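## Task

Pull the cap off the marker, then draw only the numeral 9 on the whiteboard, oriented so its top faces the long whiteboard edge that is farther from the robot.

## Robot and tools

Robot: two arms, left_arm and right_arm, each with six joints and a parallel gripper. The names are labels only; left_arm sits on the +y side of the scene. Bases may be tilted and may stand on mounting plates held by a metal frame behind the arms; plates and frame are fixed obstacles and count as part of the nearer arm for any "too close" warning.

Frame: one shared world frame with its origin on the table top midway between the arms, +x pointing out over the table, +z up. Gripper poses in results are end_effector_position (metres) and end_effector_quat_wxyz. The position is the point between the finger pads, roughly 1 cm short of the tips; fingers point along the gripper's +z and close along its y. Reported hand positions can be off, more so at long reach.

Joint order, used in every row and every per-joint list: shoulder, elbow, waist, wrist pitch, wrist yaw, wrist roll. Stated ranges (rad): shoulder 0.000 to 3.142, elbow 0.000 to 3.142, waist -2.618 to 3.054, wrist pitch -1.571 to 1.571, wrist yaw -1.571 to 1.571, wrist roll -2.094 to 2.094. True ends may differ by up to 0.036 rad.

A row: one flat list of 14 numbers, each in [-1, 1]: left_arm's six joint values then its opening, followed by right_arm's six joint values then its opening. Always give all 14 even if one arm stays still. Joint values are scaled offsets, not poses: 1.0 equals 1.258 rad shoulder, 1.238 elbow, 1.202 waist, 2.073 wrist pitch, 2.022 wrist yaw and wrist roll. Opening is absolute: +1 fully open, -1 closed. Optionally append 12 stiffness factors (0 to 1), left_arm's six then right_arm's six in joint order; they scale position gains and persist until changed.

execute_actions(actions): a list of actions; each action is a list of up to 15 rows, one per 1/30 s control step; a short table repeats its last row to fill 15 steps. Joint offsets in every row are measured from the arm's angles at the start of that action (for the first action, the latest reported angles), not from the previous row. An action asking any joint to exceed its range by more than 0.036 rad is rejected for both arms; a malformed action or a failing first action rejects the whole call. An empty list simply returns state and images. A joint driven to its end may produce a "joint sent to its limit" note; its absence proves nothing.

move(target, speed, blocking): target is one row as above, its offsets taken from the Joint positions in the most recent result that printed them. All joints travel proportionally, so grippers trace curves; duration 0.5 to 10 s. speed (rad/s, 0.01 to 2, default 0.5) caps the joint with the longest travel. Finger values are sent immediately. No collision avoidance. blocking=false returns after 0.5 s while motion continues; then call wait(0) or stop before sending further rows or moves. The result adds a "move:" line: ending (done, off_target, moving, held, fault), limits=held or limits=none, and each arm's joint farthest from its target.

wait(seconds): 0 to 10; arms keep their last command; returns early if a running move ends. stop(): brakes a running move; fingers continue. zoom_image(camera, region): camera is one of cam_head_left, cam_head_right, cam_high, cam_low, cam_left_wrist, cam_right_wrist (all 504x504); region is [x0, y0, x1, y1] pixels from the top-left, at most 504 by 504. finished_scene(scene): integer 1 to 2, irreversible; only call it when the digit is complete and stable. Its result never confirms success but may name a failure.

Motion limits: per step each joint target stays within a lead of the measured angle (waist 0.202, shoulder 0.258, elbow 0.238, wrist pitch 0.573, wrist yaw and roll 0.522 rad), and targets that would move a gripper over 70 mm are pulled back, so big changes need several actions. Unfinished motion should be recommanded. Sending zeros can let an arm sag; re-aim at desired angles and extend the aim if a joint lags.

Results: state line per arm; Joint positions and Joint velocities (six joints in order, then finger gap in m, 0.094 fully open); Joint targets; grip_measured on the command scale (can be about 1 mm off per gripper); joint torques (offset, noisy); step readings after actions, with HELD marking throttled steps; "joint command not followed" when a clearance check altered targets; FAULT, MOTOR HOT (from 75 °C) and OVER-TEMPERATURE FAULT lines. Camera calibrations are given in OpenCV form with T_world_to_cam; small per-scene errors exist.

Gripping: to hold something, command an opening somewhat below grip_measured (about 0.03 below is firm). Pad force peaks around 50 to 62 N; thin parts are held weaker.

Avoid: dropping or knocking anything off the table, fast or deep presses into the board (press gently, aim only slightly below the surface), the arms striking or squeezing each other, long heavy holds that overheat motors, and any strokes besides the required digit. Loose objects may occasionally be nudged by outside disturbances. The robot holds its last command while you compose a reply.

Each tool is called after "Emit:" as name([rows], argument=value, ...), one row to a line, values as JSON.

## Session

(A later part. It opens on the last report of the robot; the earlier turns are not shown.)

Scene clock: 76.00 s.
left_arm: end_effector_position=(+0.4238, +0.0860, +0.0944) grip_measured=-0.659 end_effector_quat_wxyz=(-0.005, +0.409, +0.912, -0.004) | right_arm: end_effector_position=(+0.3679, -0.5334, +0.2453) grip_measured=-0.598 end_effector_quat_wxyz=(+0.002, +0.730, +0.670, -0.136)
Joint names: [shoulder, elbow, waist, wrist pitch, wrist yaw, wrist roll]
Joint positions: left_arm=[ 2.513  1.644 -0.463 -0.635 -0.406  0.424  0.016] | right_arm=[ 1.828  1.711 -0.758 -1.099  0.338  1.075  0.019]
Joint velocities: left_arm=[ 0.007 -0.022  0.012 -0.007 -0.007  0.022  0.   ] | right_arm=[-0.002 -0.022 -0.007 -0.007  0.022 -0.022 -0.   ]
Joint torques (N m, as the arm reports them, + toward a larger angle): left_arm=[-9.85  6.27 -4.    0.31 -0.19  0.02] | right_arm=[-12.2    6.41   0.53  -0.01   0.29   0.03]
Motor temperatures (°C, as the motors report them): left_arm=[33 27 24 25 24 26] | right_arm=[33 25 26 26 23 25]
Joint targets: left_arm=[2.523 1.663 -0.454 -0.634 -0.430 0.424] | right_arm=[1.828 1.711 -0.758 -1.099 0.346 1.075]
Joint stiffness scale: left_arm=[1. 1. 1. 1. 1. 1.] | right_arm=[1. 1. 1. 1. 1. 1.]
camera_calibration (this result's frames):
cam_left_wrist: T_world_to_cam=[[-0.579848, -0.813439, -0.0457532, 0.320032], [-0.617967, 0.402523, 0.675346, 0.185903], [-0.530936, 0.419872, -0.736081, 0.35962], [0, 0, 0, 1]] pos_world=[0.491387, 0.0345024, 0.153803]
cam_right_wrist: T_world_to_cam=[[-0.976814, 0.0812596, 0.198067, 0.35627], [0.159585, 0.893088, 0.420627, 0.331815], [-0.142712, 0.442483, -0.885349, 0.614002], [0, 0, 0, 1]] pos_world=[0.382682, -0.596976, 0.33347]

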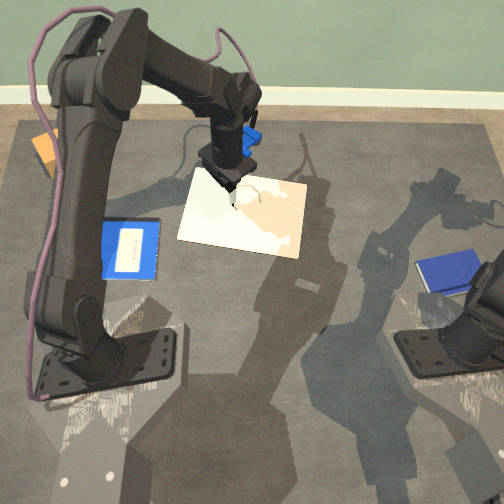

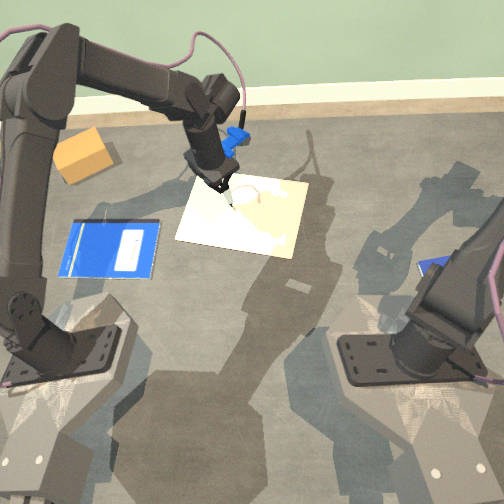

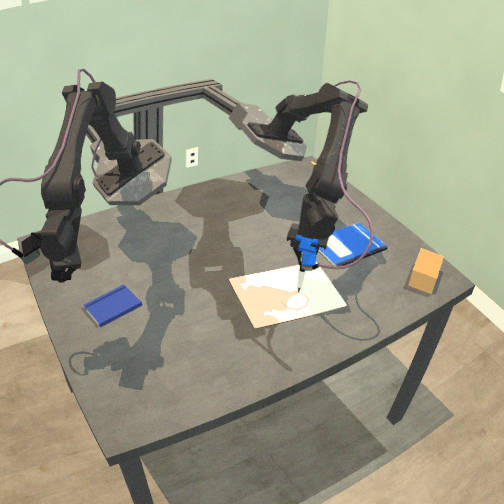

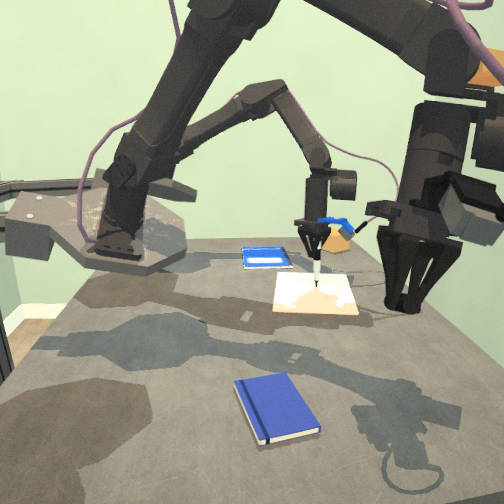

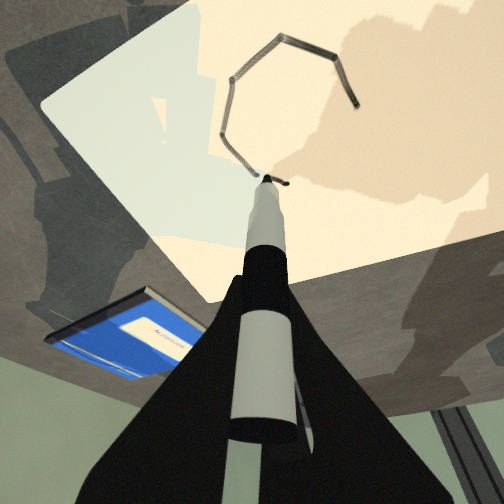

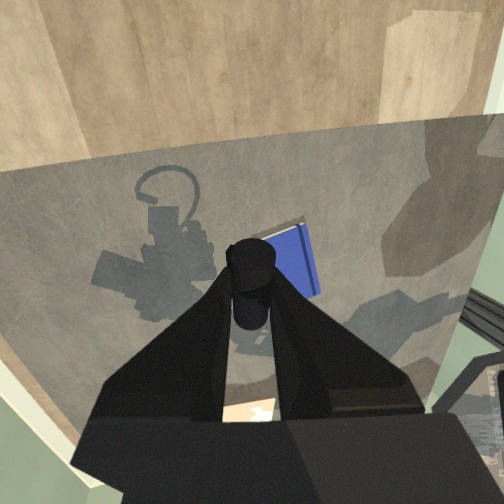

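Emit:
move(target=[0.01,0.01,0.02,0,-0.017,0,-0.68,0,0,0,0,0,0,-0.65], speed=0.1)

Scene clock: 76.90 s.
left_arm: end_effector_position=(+0.4237, +0.0869, +0.0938) grip_measured=-0.659 end_effector_quat_wxyz=(-0.006, +0.408, +0.913, -0.006) | right_arm: end_effector_position=(+0.3686, -0.5322, +0.2449) grip_measured=-0.598 end_effector_quat_wxyz=(+0.001, +0.730, +0.670, -0.132)
Joint names: [shoulder, elbow, waist, wrist pitch, wrist yaw, wrist roll]
Joint positions: left_arm=[ 2.513  1.644 -0.459 -0.636 -0.403  0.424  0.016] | right_arm=[ 1.828  1.711 -0.758 -1.099  0.33   1.075  0.019]
Joint velocities: left_arm=[-0.032  0.007 -0.022  0.007 -0.007  0.051  0.   ] | right_arm=[-0.002 -0.012 -0.032  0.022 -0.081  0.051  0.   ]
Joint torques (N m, as the arm reports them, + toward a larger angle): left_arm=[-9.66  5.85 -3.07  0.32 -0.36  0.03] | right_arm=[-12.22   6.42   0.53   0.     0.27   0.02]
Motor temperatures (°C, as the motors report them): left_arm=[33 27 24 25 24 26] | right_arm=[33 25 26 26 23 25]
Joint targets: left_arm=[2.526 1.657 -0.439 -0.635 -0.441 0.424] | right_arm=[1.828 1.711 -0.758 -1.099 0.338 1.075]
Joint stiffness scale: left_arm=[1. 1. 1. 1. 1. 1.] | right_arm=[1. 1. 1. 1. 1. 1.]
move: off_target (left_arm); limits=none; left_arm: farthest joint: the wrist yaw, 0.037 radians from its target (0.034 radians at the start); right_arm: farthest joint: the wrist yaw, 0.008 radians from its target (0.000 radians at the start)
camera_calibration (this result's frames):
cam_left_wrist: T_world_to_cam=[[-0.577799, -0.815089, -0.042162, 0.319641], [-0.616683, 0.402147, 0.676742, 0.185194], [-0.53465, 0.417021, -0.735012, 0.360422], [0, 0, 0, 1]] pos_world=[0.491593, 0.0357572, 0.153063]
cam_right_wrist: T_world_to_cam=[[-0.977646, 0.0804386, 0.194262, 0.357781], [0.158141, 0.890191, 0.427259, 0.328182], [-0.138562, 0.448429, -0.883013, 0.614333], [0, 0, 0, 1]] pos_world=[0.383007, -0.596409, 0.332742]

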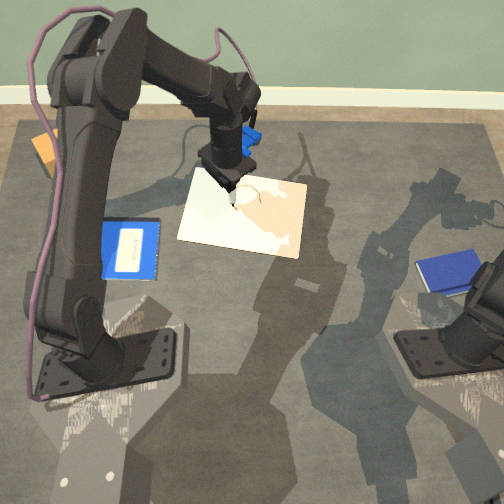

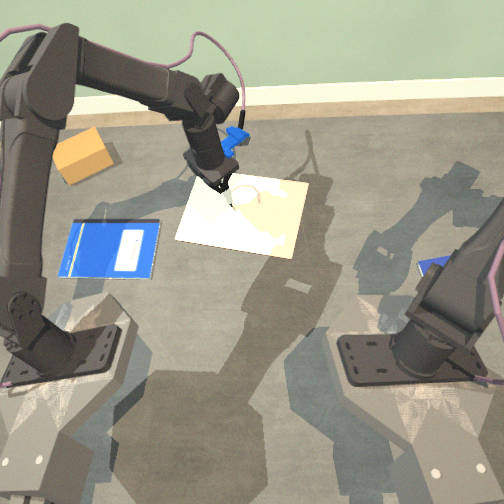

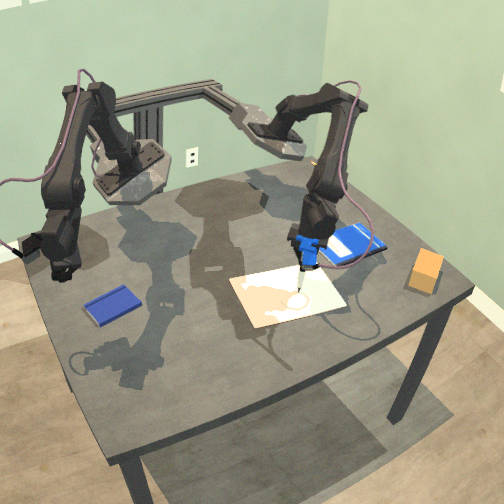

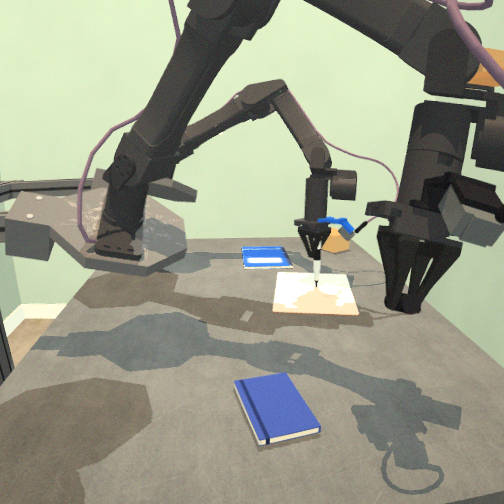

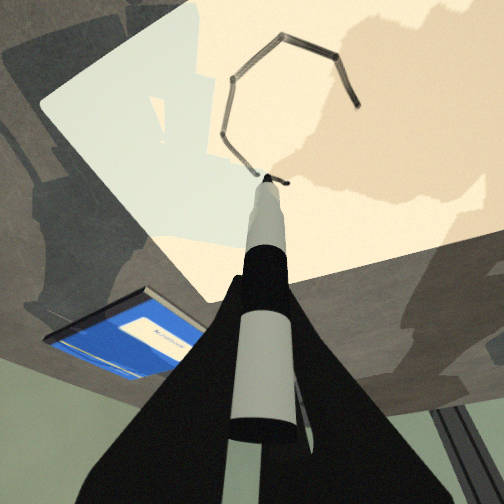

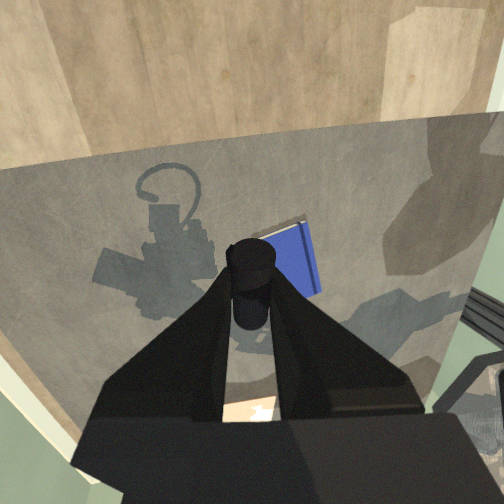

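Emit:
move(target=[0.0,0.01,0.04,0,-0.035,0,-0.68,0,0,0,0,0,0,-0.65], speed=0.1)

Emit:
zoom_image(camera="cam_left_wrist", region=[180,100,380,260])

Scene clock: 78.10 s.
left_arm: end_effector_position=(+0.4265, +0.0954, +0.0934) grip_measured=-0.660 end_effector_quat_wxyz=(-0.009, +0.398, +0.917, -0.010) | right_arm: end_effector_position=(+0.3693, -0.5311, +0.2446) grip_measured=-0.598 end_effector_quat_wxyz=(+0.000, +0.731, +0.670, -0.128)
Joint names: [shoulder, elbow, waist, wrist pitch, wrist yaw, wrist roll]
Joint positions: left_arm=[ 2.504  1.644 -0.437 -0.642 -0.393  0.424  0.016] | right_arm=[ 1.828  1.711 -0.758 -1.099  0.322  1.075  0.019]
Joint velocities: left_arm=[ 0.002  0.002 -0.007  0.007 -0.007 -0.051  0.001] | right_arm=[-0.017 -0.002  0.012 -0.007 -0.066  0.007  0.001]
Joint torques (N m, as the arm reports them, + toward a larger angle): left_arm=[-9.88  5.86 -2.61  0.34 -0.87  0.03] | right_arm=[-12.18   6.44   0.53   0.     0.26   0.02]
Motor temperatures (°C, as the motors report them): left_arm=[33 27 24 25 24 26] | right_arm=[33 25 26 26 23 25]
Joint targets: left_arm=[2.513 1.657 -0.411 -0.636 -0.474 0.424] | right_arm=[1.828 1.711 -0.758 -1.099 0.330 1.075]
Joint stiffness scale: left_arm=[1. 1. 1. 1. 1. 1.] | right_arm=[1. 1. 1. 1. 1. 1.]
move: off_target (left_arm); limits=none; left_arm: farthest joint: the wrist yaw, 0.081 radians from its target (0.071 radians at the start); right_arm: farthest joint: the wrist yaw, 0.008 radians from its target (0.000 radians at the start)
camera_calibration (this result's frames):
cam_left_wrist: T_world_to_cam=[[-0.560559, -0.827474, -0.0325701, 0.321118], [-0.618899, 0.392483, 0.680383, 0.18533], [-0.550216, 0.401553, -0.732133, 0.365951], [0, 0, 0, 1]] pos_world=[0.496059, 0.0460293, 0.152288]
cam_right_wrist: T_world_to_cam=[[-0.978423, 0.0796806, 0.190629, 0.359229], [0.156738, 0.887393, 0.433552, 0.324723], [-0.134617, 0.454076, -0.880734, 0.61462], [0, 0, 0, 1]] pos_world=[0.38332, -0.595864, 0.332053]

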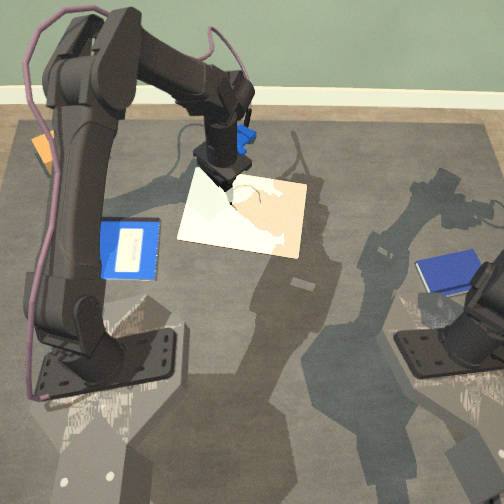

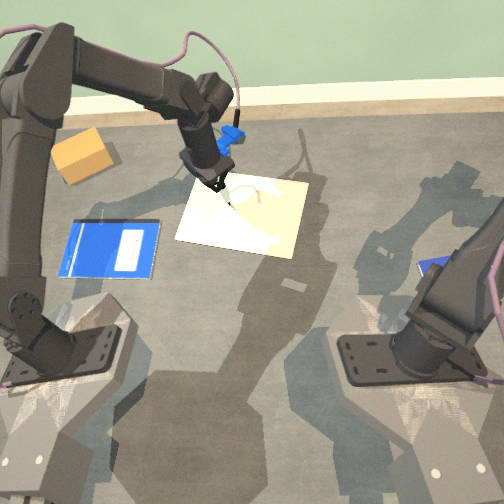

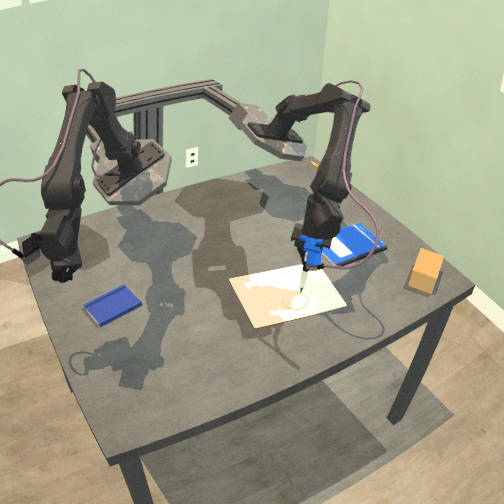

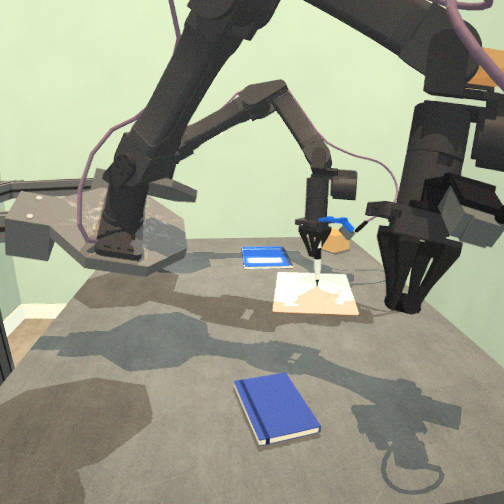

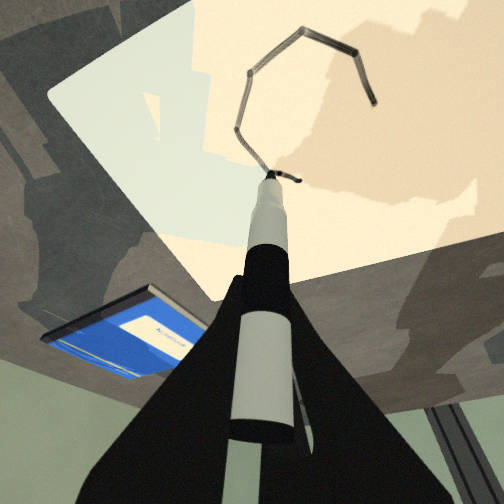

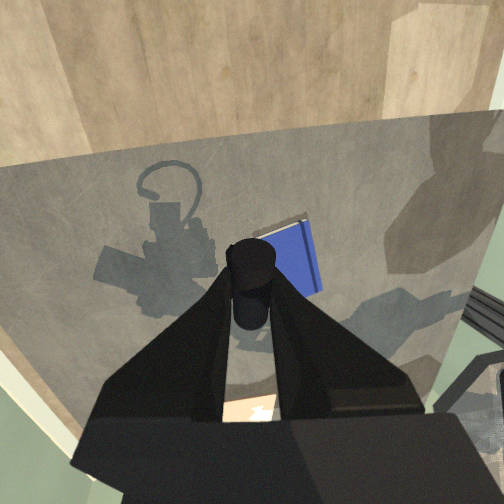

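Region (180, 100, 380, 260) of cam_left_wrist's 504x504 image, scaled by 2.520, with more detail than that image has; it fills the top 403 rows of this view, and the rest is white.

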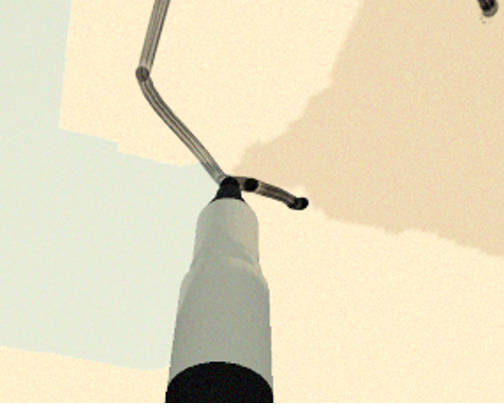

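Emit:
move(target=[0.033,-0.035,-0.083,0.013,-0.004,0,-0.68,0,0,0,0,0,0,-0.65], speed=0.15)

Scene clock: 79.30 s.
left_arm: end_effector_position=(+0.4025, +0.0597, +0.0947) grip_measured=-0.660 end_effector_quat_wxyz=(-0.007, +0.443, +0.897, -0.009) | right_arm: end_effector_position=(+0.3701, -0.5300, +0.2442) grip_measured=-0.598 end_effector_quat_wxyz=(-0.001, +0.731, +0.671, -0.125)
Joint names: [shoulder, elbow, waist, wrist pitch, wrist yaw, wrist roll]
Joint positions: left_arm=[ 2.531  1.618 -0.529 -0.623 -0.402  0.424  0.016] | right_arm=[ 1.828  1.711 -0.758 -1.099  0.314  1.075  0.019]
Joint velocities: left_arm=[-0.002 -0.007 -0.012  0.022 -0.007 -0.095 -0.   ] | right_arm=[ 0.007 -0.017  0.017 -0.022  0.081 -0.007 -0.   ]
Joint torques (N m, as the arm reports them, + toward a larger angle): left_arm=[-9.33  3.68 -5.34  0.39  0.14  0.03] | right_arm=[-12.19   6.39   0.57   0.     0.25   0.03]
Motor temperatures (°C, as the motors report them): left_arm=[33 27 24 25 24 26] | right_arm=[33 25 26 26 23 25]
Joint targets: left_arm=[2.545 1.601 -0.537 -0.615 -0.401 0.424] | right_arm=[1.828 1.711 -0.758 -1.099 0.322 1.075]
Joint stiffness scale: left_arm=[1. 1. 1. 1. 1. 1.] | right_arm=[1. 1. 1. 1. 1. 1.]
move: done; limits=none; left_arm: farthest joint: the elbow, 0.018 radians from its target (0.043 radians at the start); right_arm: farthest joint: the wrist yaw, 0.008 radians from its target (0.000 radians at the start)
camera_calibration (this result's frames):
cam_left_wrist: T_world_to_cam=[[-0.638273, -0.768942, -0.0365555, 0.30628], [-0.582019, 0.450945, 0.676684, 0.165562], [-0.503846, 0.453185, -0.735365, 0.346593], [0, 0, 0, 1]] pos_world=[0.46648, 0.00378099, 0.154036]
cam_right_wrist: T_world_to_cam=[[-0.979222, 0.0789099, 0.186807, 0.360759], [0.155234, 0.884412, 0.440134, 0.321093], [-0.130483, 0.459988, -0.878285, 0.614892], [0, 0, 0, 1]] pos_world=[0.383652, -0.595288, 0.331334]

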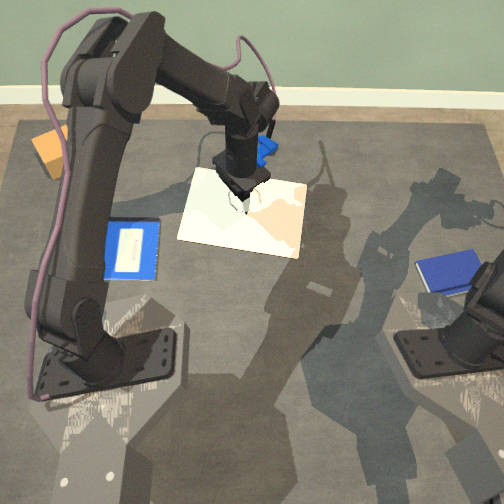

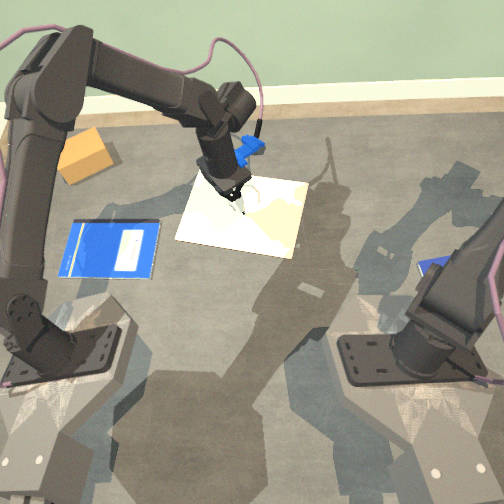

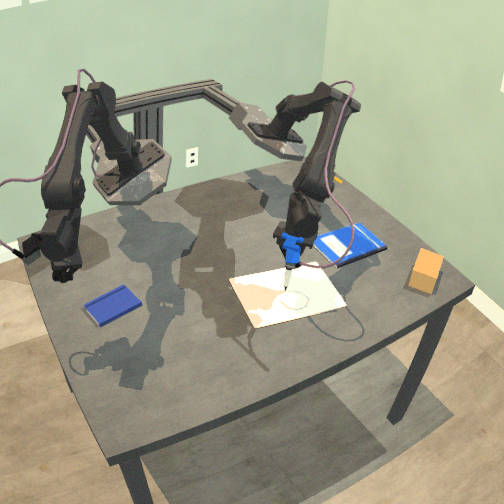

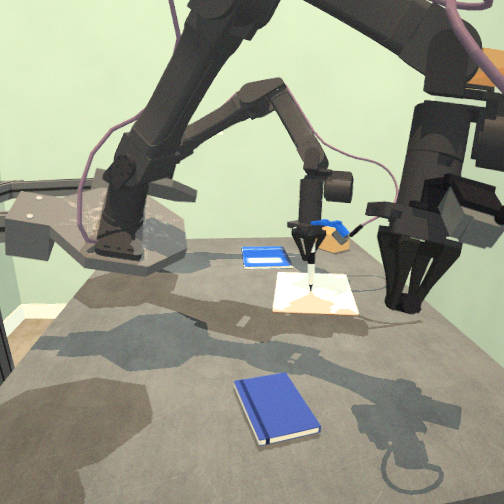

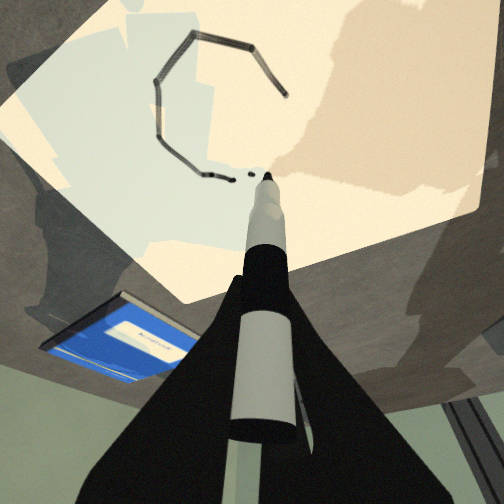

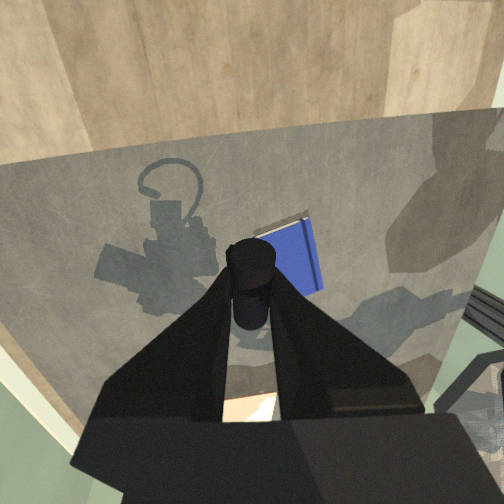

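Emit:
move(target=[0.035,0,0,0,0,0,-0.68,0,0,0,0,0,0,-0.65], speed=0.1)

Emit:
move(target=[0.0,0.01,0.065,-0.003,-0.025,0,-0.68,0,0,0,0,0,0,-0.65], speed=0.1)

Scene clock: 80.27 s.
left_arm: end_effector_position=(+0.4019, +0.0598, +0.0938) grip_measured=-0.660 end_effector_quat_wxyz=(-0.008, +0.443, +0.896, -0.008) | right_arm: end_effector_position=(+0.3708, -0.5289, +0.2439) grip_measured=-0.598 end_effector_quat_wxyz=(-0.002, +0.732, +0.671, -0.121)
Joint names: [shoulder, elbow, waist, wrist pitch, wrist yaw, wrist roll]
Joint positions: left_arm=[ 2.534  1.618 -0.529 -0.623 -0.403  0.424  0.016] | right_arm=[ 1.828  1.711 -0.758 -1.099  0.307  1.075  0.019]
Joint velocities: left_arm=[-0.002 -0.017 -0.007  0.022 -0.037  0.022  0.   ] | right_arm=[-0.007 -0.002 -0.012  0.022 -0.007  0.007 -0.   ]
Joint torques (N m, as the arm reports them, + toward a larger angle): left_arm=[-7.47  4.9  -4.64  0.26  0.11  0.02] | right_arm=[-12.21   6.4    0.52   0.     0.24   0.02]
Motor temperatures (°C, as the motors report them): left_arm=[33 27 24 25 24 26] | right_arm=[33 25 26 26 23 25]
Joint targets: left_arm=[2.576 1.618 -0.529 -0.623 -0.402 0.424] | right_arm=[1.828 1.711 -0.758 -1.099 0.315 1.075]
Joint stiffness scale: left_arm=[1. 1. 1. 1. 1. 1.] | right_arm=[1. 1. 1. 1. 1. 1.]
move: off_target (left_arm); limits=none; left_arm: farthest joint: the shoulder, 0.041 radians from its target (0.044 radians at the start); right_arm: farthest joint: the wrist yaw, 0.007 radians from its target (0.000 radians at the start)
camera_calibration (this result's frames):
cam_left_wrist: T_world_to_cam=[[-0.639049, -0.768263, -0.0372502, 0.30629], [-0.580709, 0.45015, 0.678338, 0.165099], [-0.504374, 0.455123, -0.733805, 0.345549], [0, 0, 0, 1]] pos_world=[0.465895, 0.003725, 0.152982]
cam_right_wrist: T_world_to_cam=[[-0.979931, 0.0782348, 0.18334, 0.362152], [0.153847, 0.881678, 0.446066, 0.31781], [-0.126749, 0.465321, -0.87602, 0.615112], [0, 0, 0, 1]] pos_world=[0.383955, -0.594763, 0.330689]

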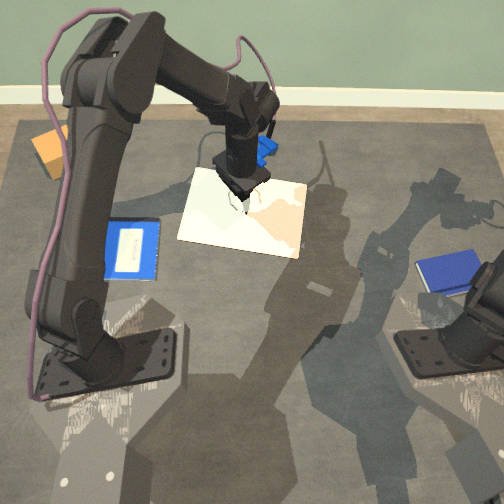

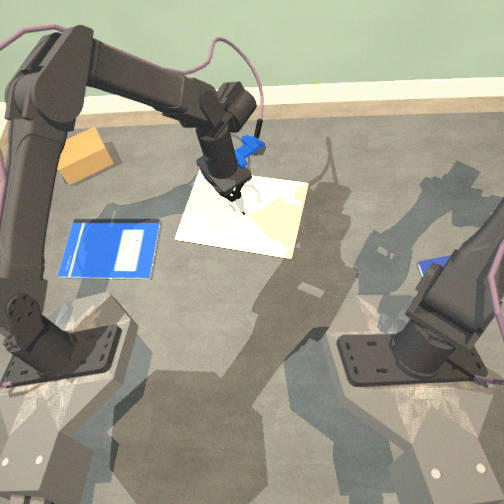

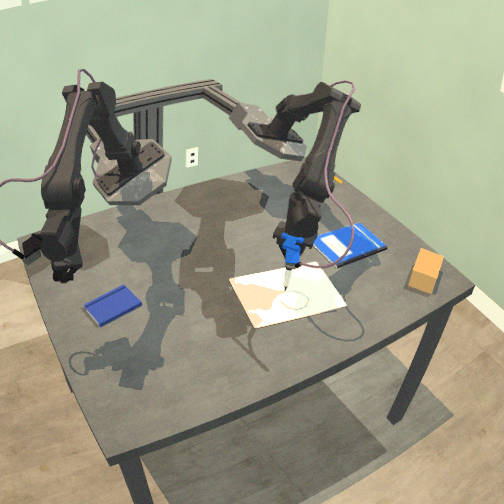

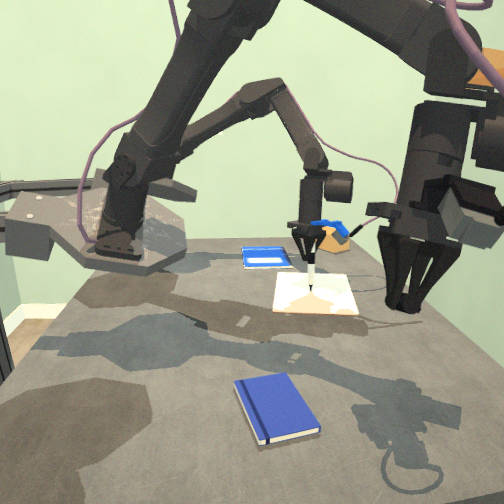

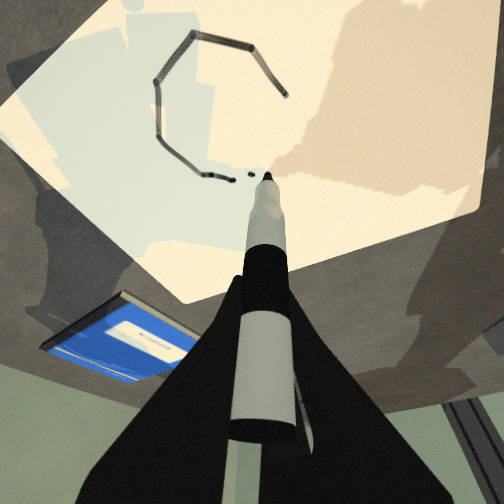

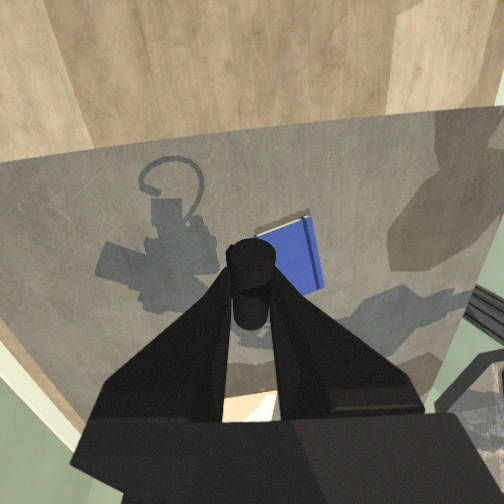

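Scene clock: 81.63 s.
left_arm: end_effector_position=(+0.3992, +0.0815, +0.0902) grip_measured=-0.662 end_effector_quat_wxyz=(-0.035, +0.430, +0.902, -0.023) | right_arm: end_effector_position=(+0.3715, -0.5278, +0.2436) grip_measured=-0.598 end_effector_quat_wxyz=(-0.002, +0.732, +0.671, -0.117)
Joint names: [shoulder, elbow, waist, wrist pitch, wrist yaw, wrist roll]
Joint positions: left_arm=[ 2.52   1.618 -0.475 -0.673 -0.371  0.43   0.016] | right_arm=[ 1.828  1.711 -0.758 -1.099  0.3    1.075  0.019]
Joint velocities: left_arm=[ 0.007  0.007 -0.002  0.051  0.037 -0.022 -0.   ] | right_arm=[-0.017  0.007  0.007 -0.051  0.037  0.022 -0.   ]
Joint torques (N m, as the arm reports them, + toward a larger angle): left_arm=[-9.42  5.67 -2.72  0.68 -0.84 -0.08] | right_arm=[-12.21   6.39   0.53  -0.01   0.26   0.03]
Motor temperatures (°C, as the motors report them): left_arm=[33 27 24 25 24 26] | right_arm=[33 25 26 26 23 25]
Joint targets: left_arm=[2.534 1.631 -0.450 -0.629 -0.454 0.424] | right_arm=[1.828 1.711 -0.758 -1.099 0.307 1.075]
Joint stiffness scale: left_arm=[1. 1. 1. 1. 1. 1.] | right_arm=[1. 1. 1. 1. 1. 1.]
move: off_target (left_arm); limits=none; left_arm: farthest joint: the wrist yaw, 0.083 radians from its target (0.051 radians at the start); right_arm: farthest joint: the wrist yaw, 0.007 radians from its target (0.000 radians at the start)
camera_calibration (this result's frames):
cam_left_wrist: T_world_to_cam=[[-0.617506, -0.786559, 0.0033158, 0.31039], [-0.549882, 0.434703, 0.713206, 0.142042], [-0.56242, 0.438586, -0.700946, 0.353248], [0, 0, 0, 1]] pos_world=[0.468448, 0.0274645, 0.145273]
cam_right_wrist: T_world_to_cam=[[-0.980663, 0.0775471, 0.179684, 0.363627], [0.15236, 0.878762, 0.452286, 0.314356], [-0.122826, 0.470917, -0.873585, 0.615317], [0, 0, 0, 1]] pos_world=[0.384277, -0.594206, 0.330014]

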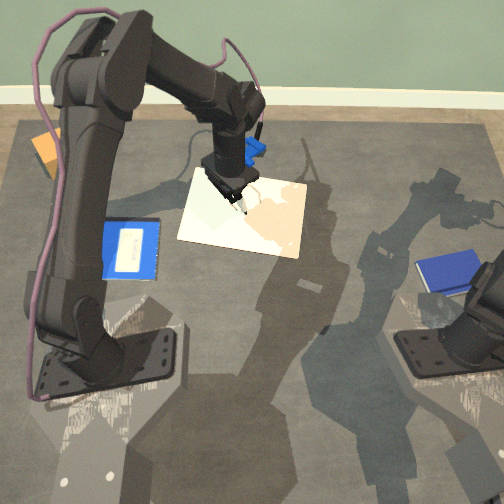

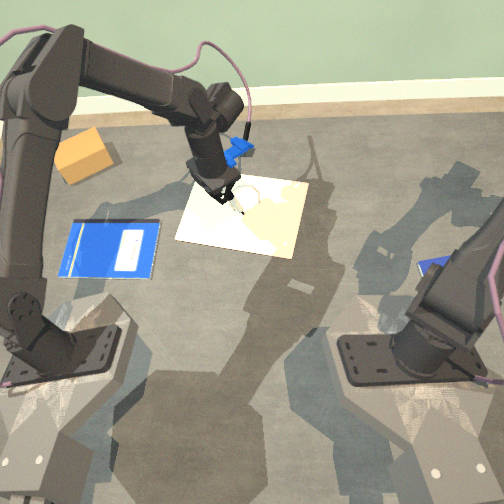

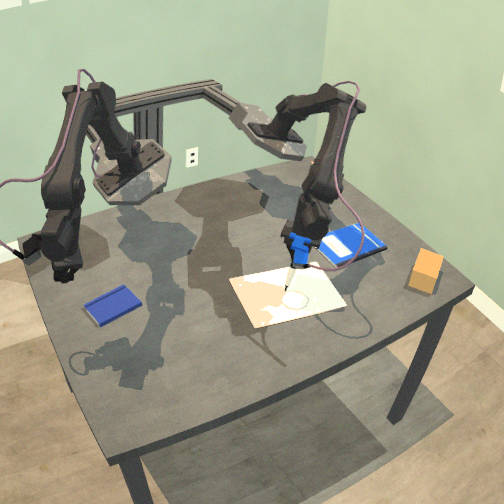

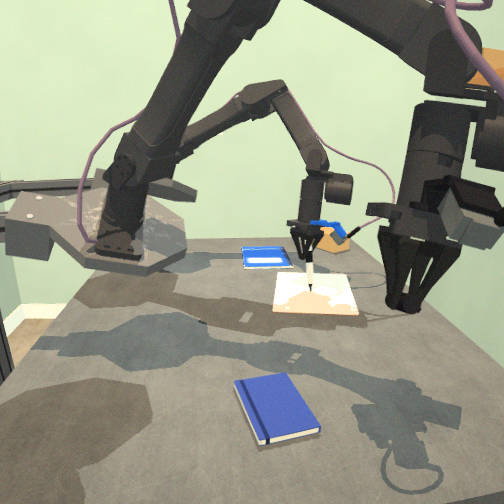

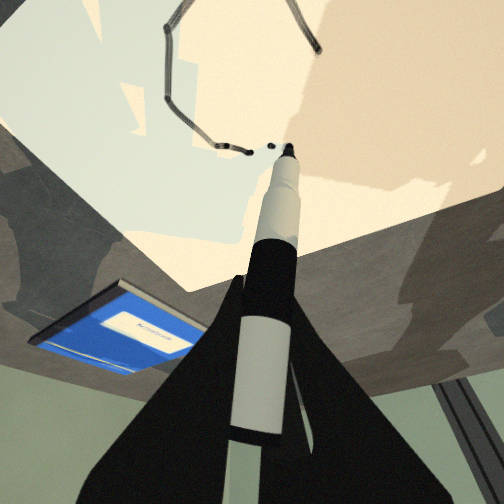

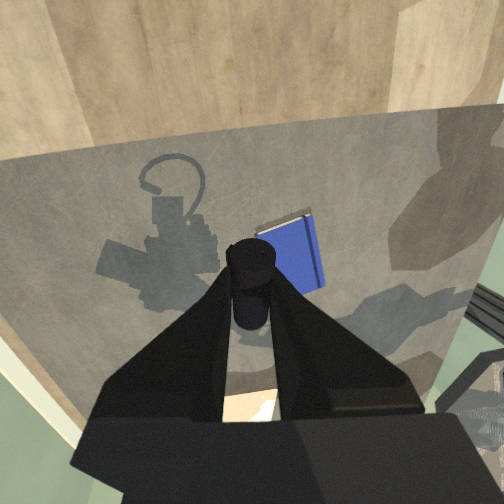

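Emit:
move(target=[0.012,-0.005,-0.05,0.025,-0.015,-0.003,-0.68,0,0,0,0,0,0,-0.65], speed=0.1)

Scene clock: 82.90 s.
left_arm: end_effector_position=(+0.4043, +0.0618, +0.0983) grip_measured=-0.662 end_effector_quat_wxyz=(-0.006, +0.443, +0.896, -0.011) | right_arm: end_effector_position=(+0.3722, -0.5268, +0.2433) grip_measured=-0.598 end_effector_quat_wxyz=(-0.003, +0.732, +0.671, -0.114)
Joint names: [shoulder, elbow, waist, wrist pitch, wrist yaw, wrist roll]
Joint positions: left_arm=[ 2.52   1.618 -0.524 -0.632 -0.397  0.43   0.016] | right_arm=[ 1.828  1.711 -0.758 -1.099  0.292  1.075  0.019]
Joint velocities: left_arm=[-0.007  0.002 -0.002  0.022 -0.007 -0.066 -0.   ] | right_arm=[ 0.012 -0.007 -0.012 -0.051 -0.007 -0.022  0.   ]
Joint torques (N m, as the arm reports them, + toward a larger angle): left_arm=[-9.37  4.49 -5.53  0.39  0.05 -0.04] | right_arm=[-12.23   6.42   0.55   0.01   0.25   0.03]
Motor temperatures (°C, as the motors report them): left_arm=[32 27 24 25 24 26] | right_arm=[33 25 26 26 23 25]
Joint targets: left_arm=[2.535 1.612 -0.535 -0.622 -0.401 0.424] | right_arm=[1.828 1.711 -0.758 -1.099 0.300 1.075]
Joint stiffness scale: left_arm=[1. 1. 1. 1. 1. 1.] | right_arm=[1. 1. 1. 1. 1. 1.]
move: done; limits=none; left_arm: farthest joint: the shoulder, 0.015 radians from its target (0.015 radians at the start); right_arm: farthest joint: the wrist yaw, 0.008 radians from its target (0.000 radians at the start)
camera_calibration (this result's frames):
cam_left_wrist: T_world_to_cam=[[-0.639355, -0.768243, -0.0320756, 0.309182], [-0.58059, 0.454994, 0.675201, 0.162607], [-0.504124, 0.450316, -0.736936, 0.349672], [0, 0, 0, 1]] pos_world=[0.468363, 0.00607857, 0.157811]
cam_right_wrist: T_world_to_cam=[[-0.981344, 0.0769155, 0.176205, 0.365036], [0.150922, 0.875957, 0.458172, 0.311078], [-0.119107, 0.476218, -0.871223, 0.615487], [0, 0, 0, 1]] pos_world=[0.384586, -0.593673, 0.329378]

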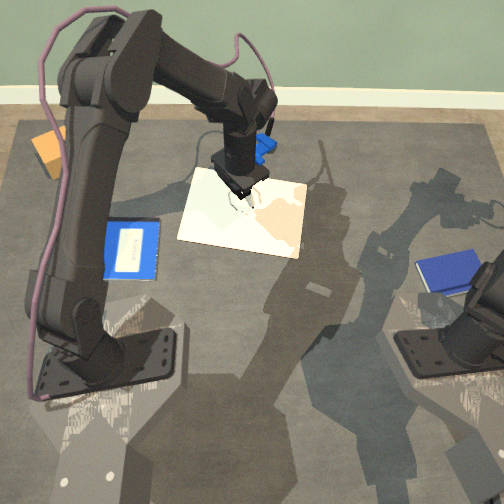

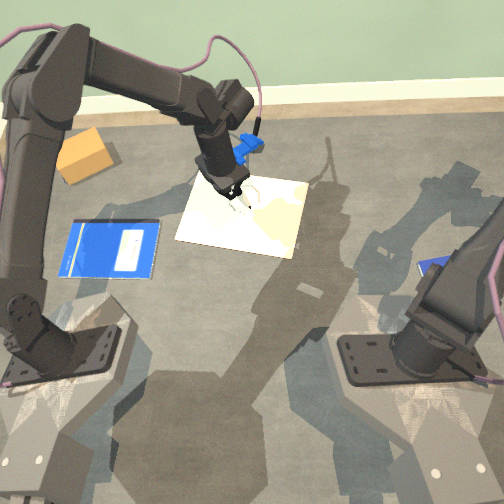

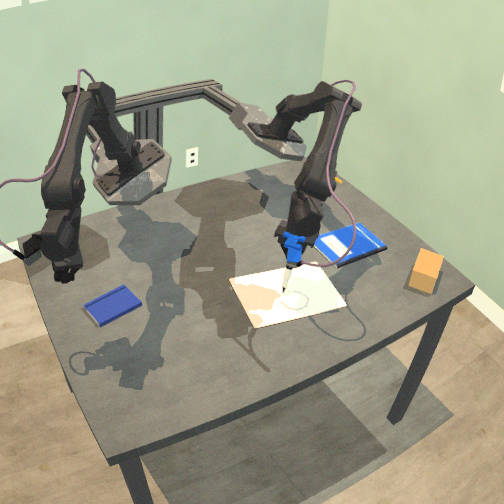

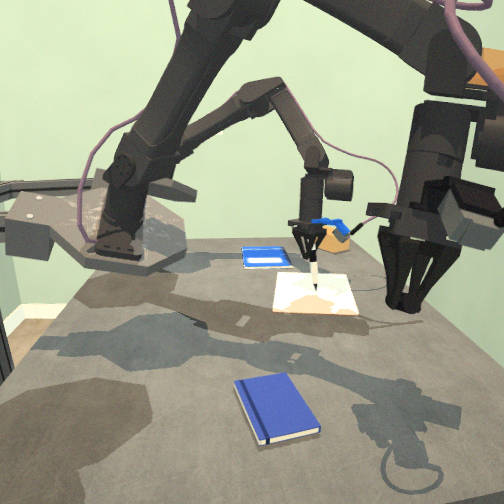

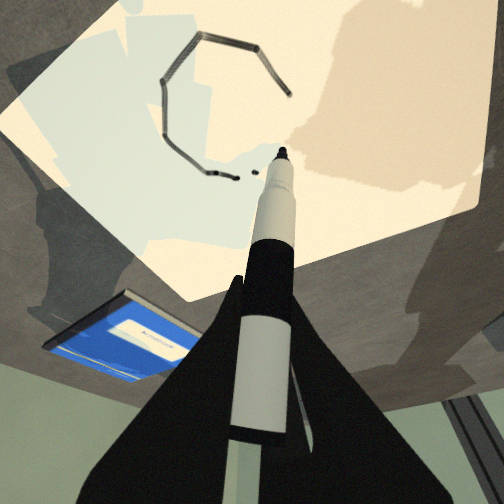

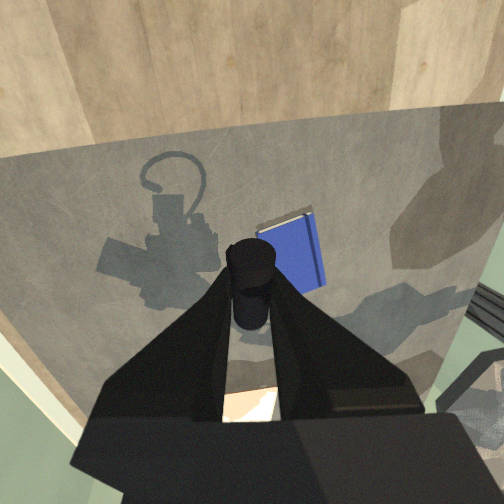

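Emit:
move(target=[-0.075,-0.10,0.061,0.016,-0.015,-0.003,-0.71,0,0,0,0,0,0,-0.65], speed=0.2)

Scene clock: 85.27 s.
left_arm: end_effector_position=(+0.4003, +0.1081, +0.0955) grip_measured=-0.666 end_effector_quat_wxyz=(-0.024, +0.413, +0.911, +0.004) | right_arm: end_effector_position=(+0.3729, -0.5257, +0.2431) grip_measured=-0.598 end_effector_quat_wxyz=(-0.004, +0.733, +0.671, -0.110)
Joint names: [shoulder, elbow, waist, wrist pitch, wrist yaw, wrist roll]
Joint positions: left_arm=[ 2.443  1.512 -0.447 -0.609 -0.423  0.43   0.016] | right_arm=[ 1.828  1.711 -0.758 -1.099  0.285  1.075  0.019]
Joint velocities: left_arm=[-0.012  0.002 -0.007 -0.022  0.022 -0.007  0.001] | right_arm=[-0.012 -0.002 -0.002  0.051 -0.022 -0.051 -0.001]
Joint torques (N m, as the arm reports them, + toward a larger angle): left_arm=[-11.15   3.42  -4.72   0.34   0.05  -0.03] | right_arm=[-12.19   6.39   0.55   0.     0.23   0.02]
Motor temperatures (°C, as the motors report them): left_arm=[33 27 24 25 24 26] | right_arm=[34 25 26 26 23 25]
Joint targets: left_arm=[2.426 1.495 -0.451 -0.598 -0.427 0.424] | right_arm=[1.828 1.711 -0.758 -1.099 0.292 1.075]
Joint stiffness scale: left_arm=[1. 1. 1. 1. 1. 1.] | right_arm=[1. 1. 1. 1. 1. 1.]
move: done; limits=none; left_arm: farthest joint: the elbow, 0.018 radians from its target (0.124 radians at the start); right_arm: farthest joint: the wrist yaw, 0.007 radians from its target (0.000 radians at the start)
camera_calibration (this result's frames):
cam_left_wrist: T_world_to_cam=[[-0.587222, -0.807573, -0.0547414, 0.327611], [-0.595098, 0.384901, 0.705485, 0.151588], [-0.548661, 0.446853, -0.706607, 0.340066], [0, 0, 0, 1]] pos_world=[0.469171, 0.0542634, 0.151284]
cam_right_wrist: T_world_to_cam=[[-0.982011, 0.0763052, 0.172718, 0.366453], [0.149459, 0.873117, 0.464036, 0.307801], [-0.115395, 0.481503, -0.868815, 0.615632], [0, 0, 0, 1]] pos_world=[0.384898, -0.593137, 0.328746]

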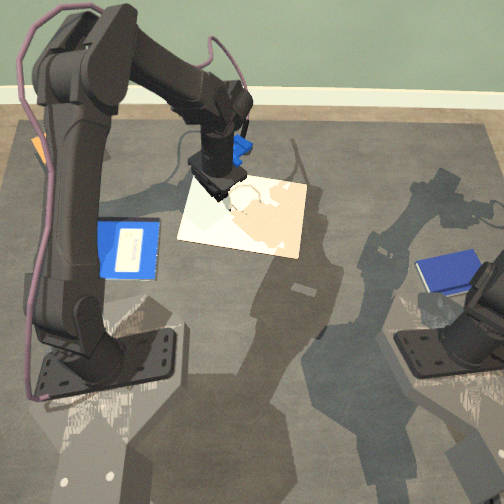

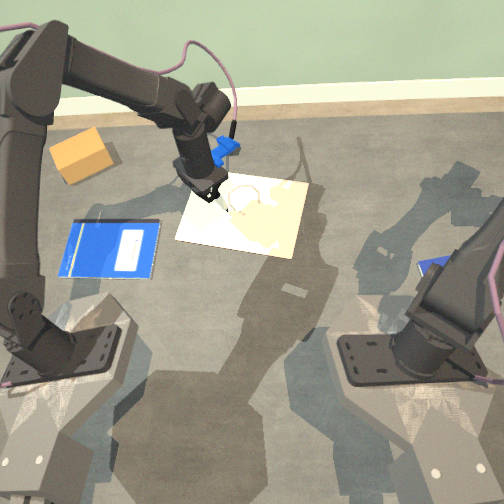

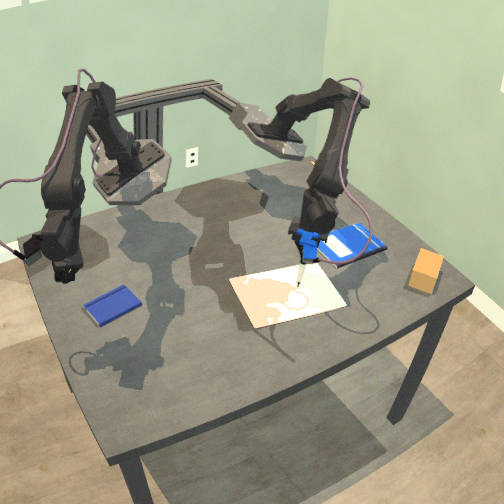

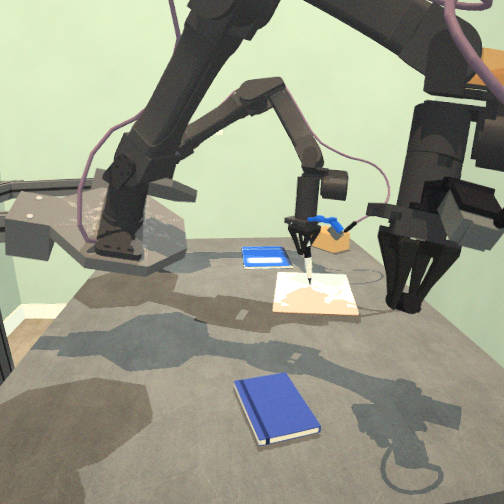

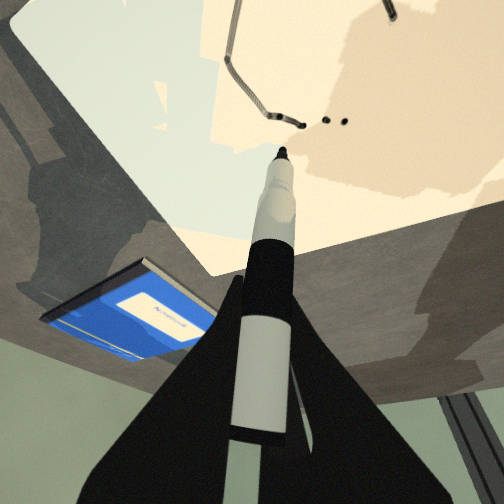

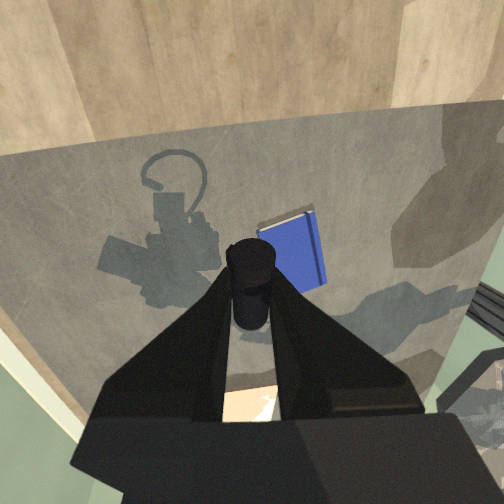

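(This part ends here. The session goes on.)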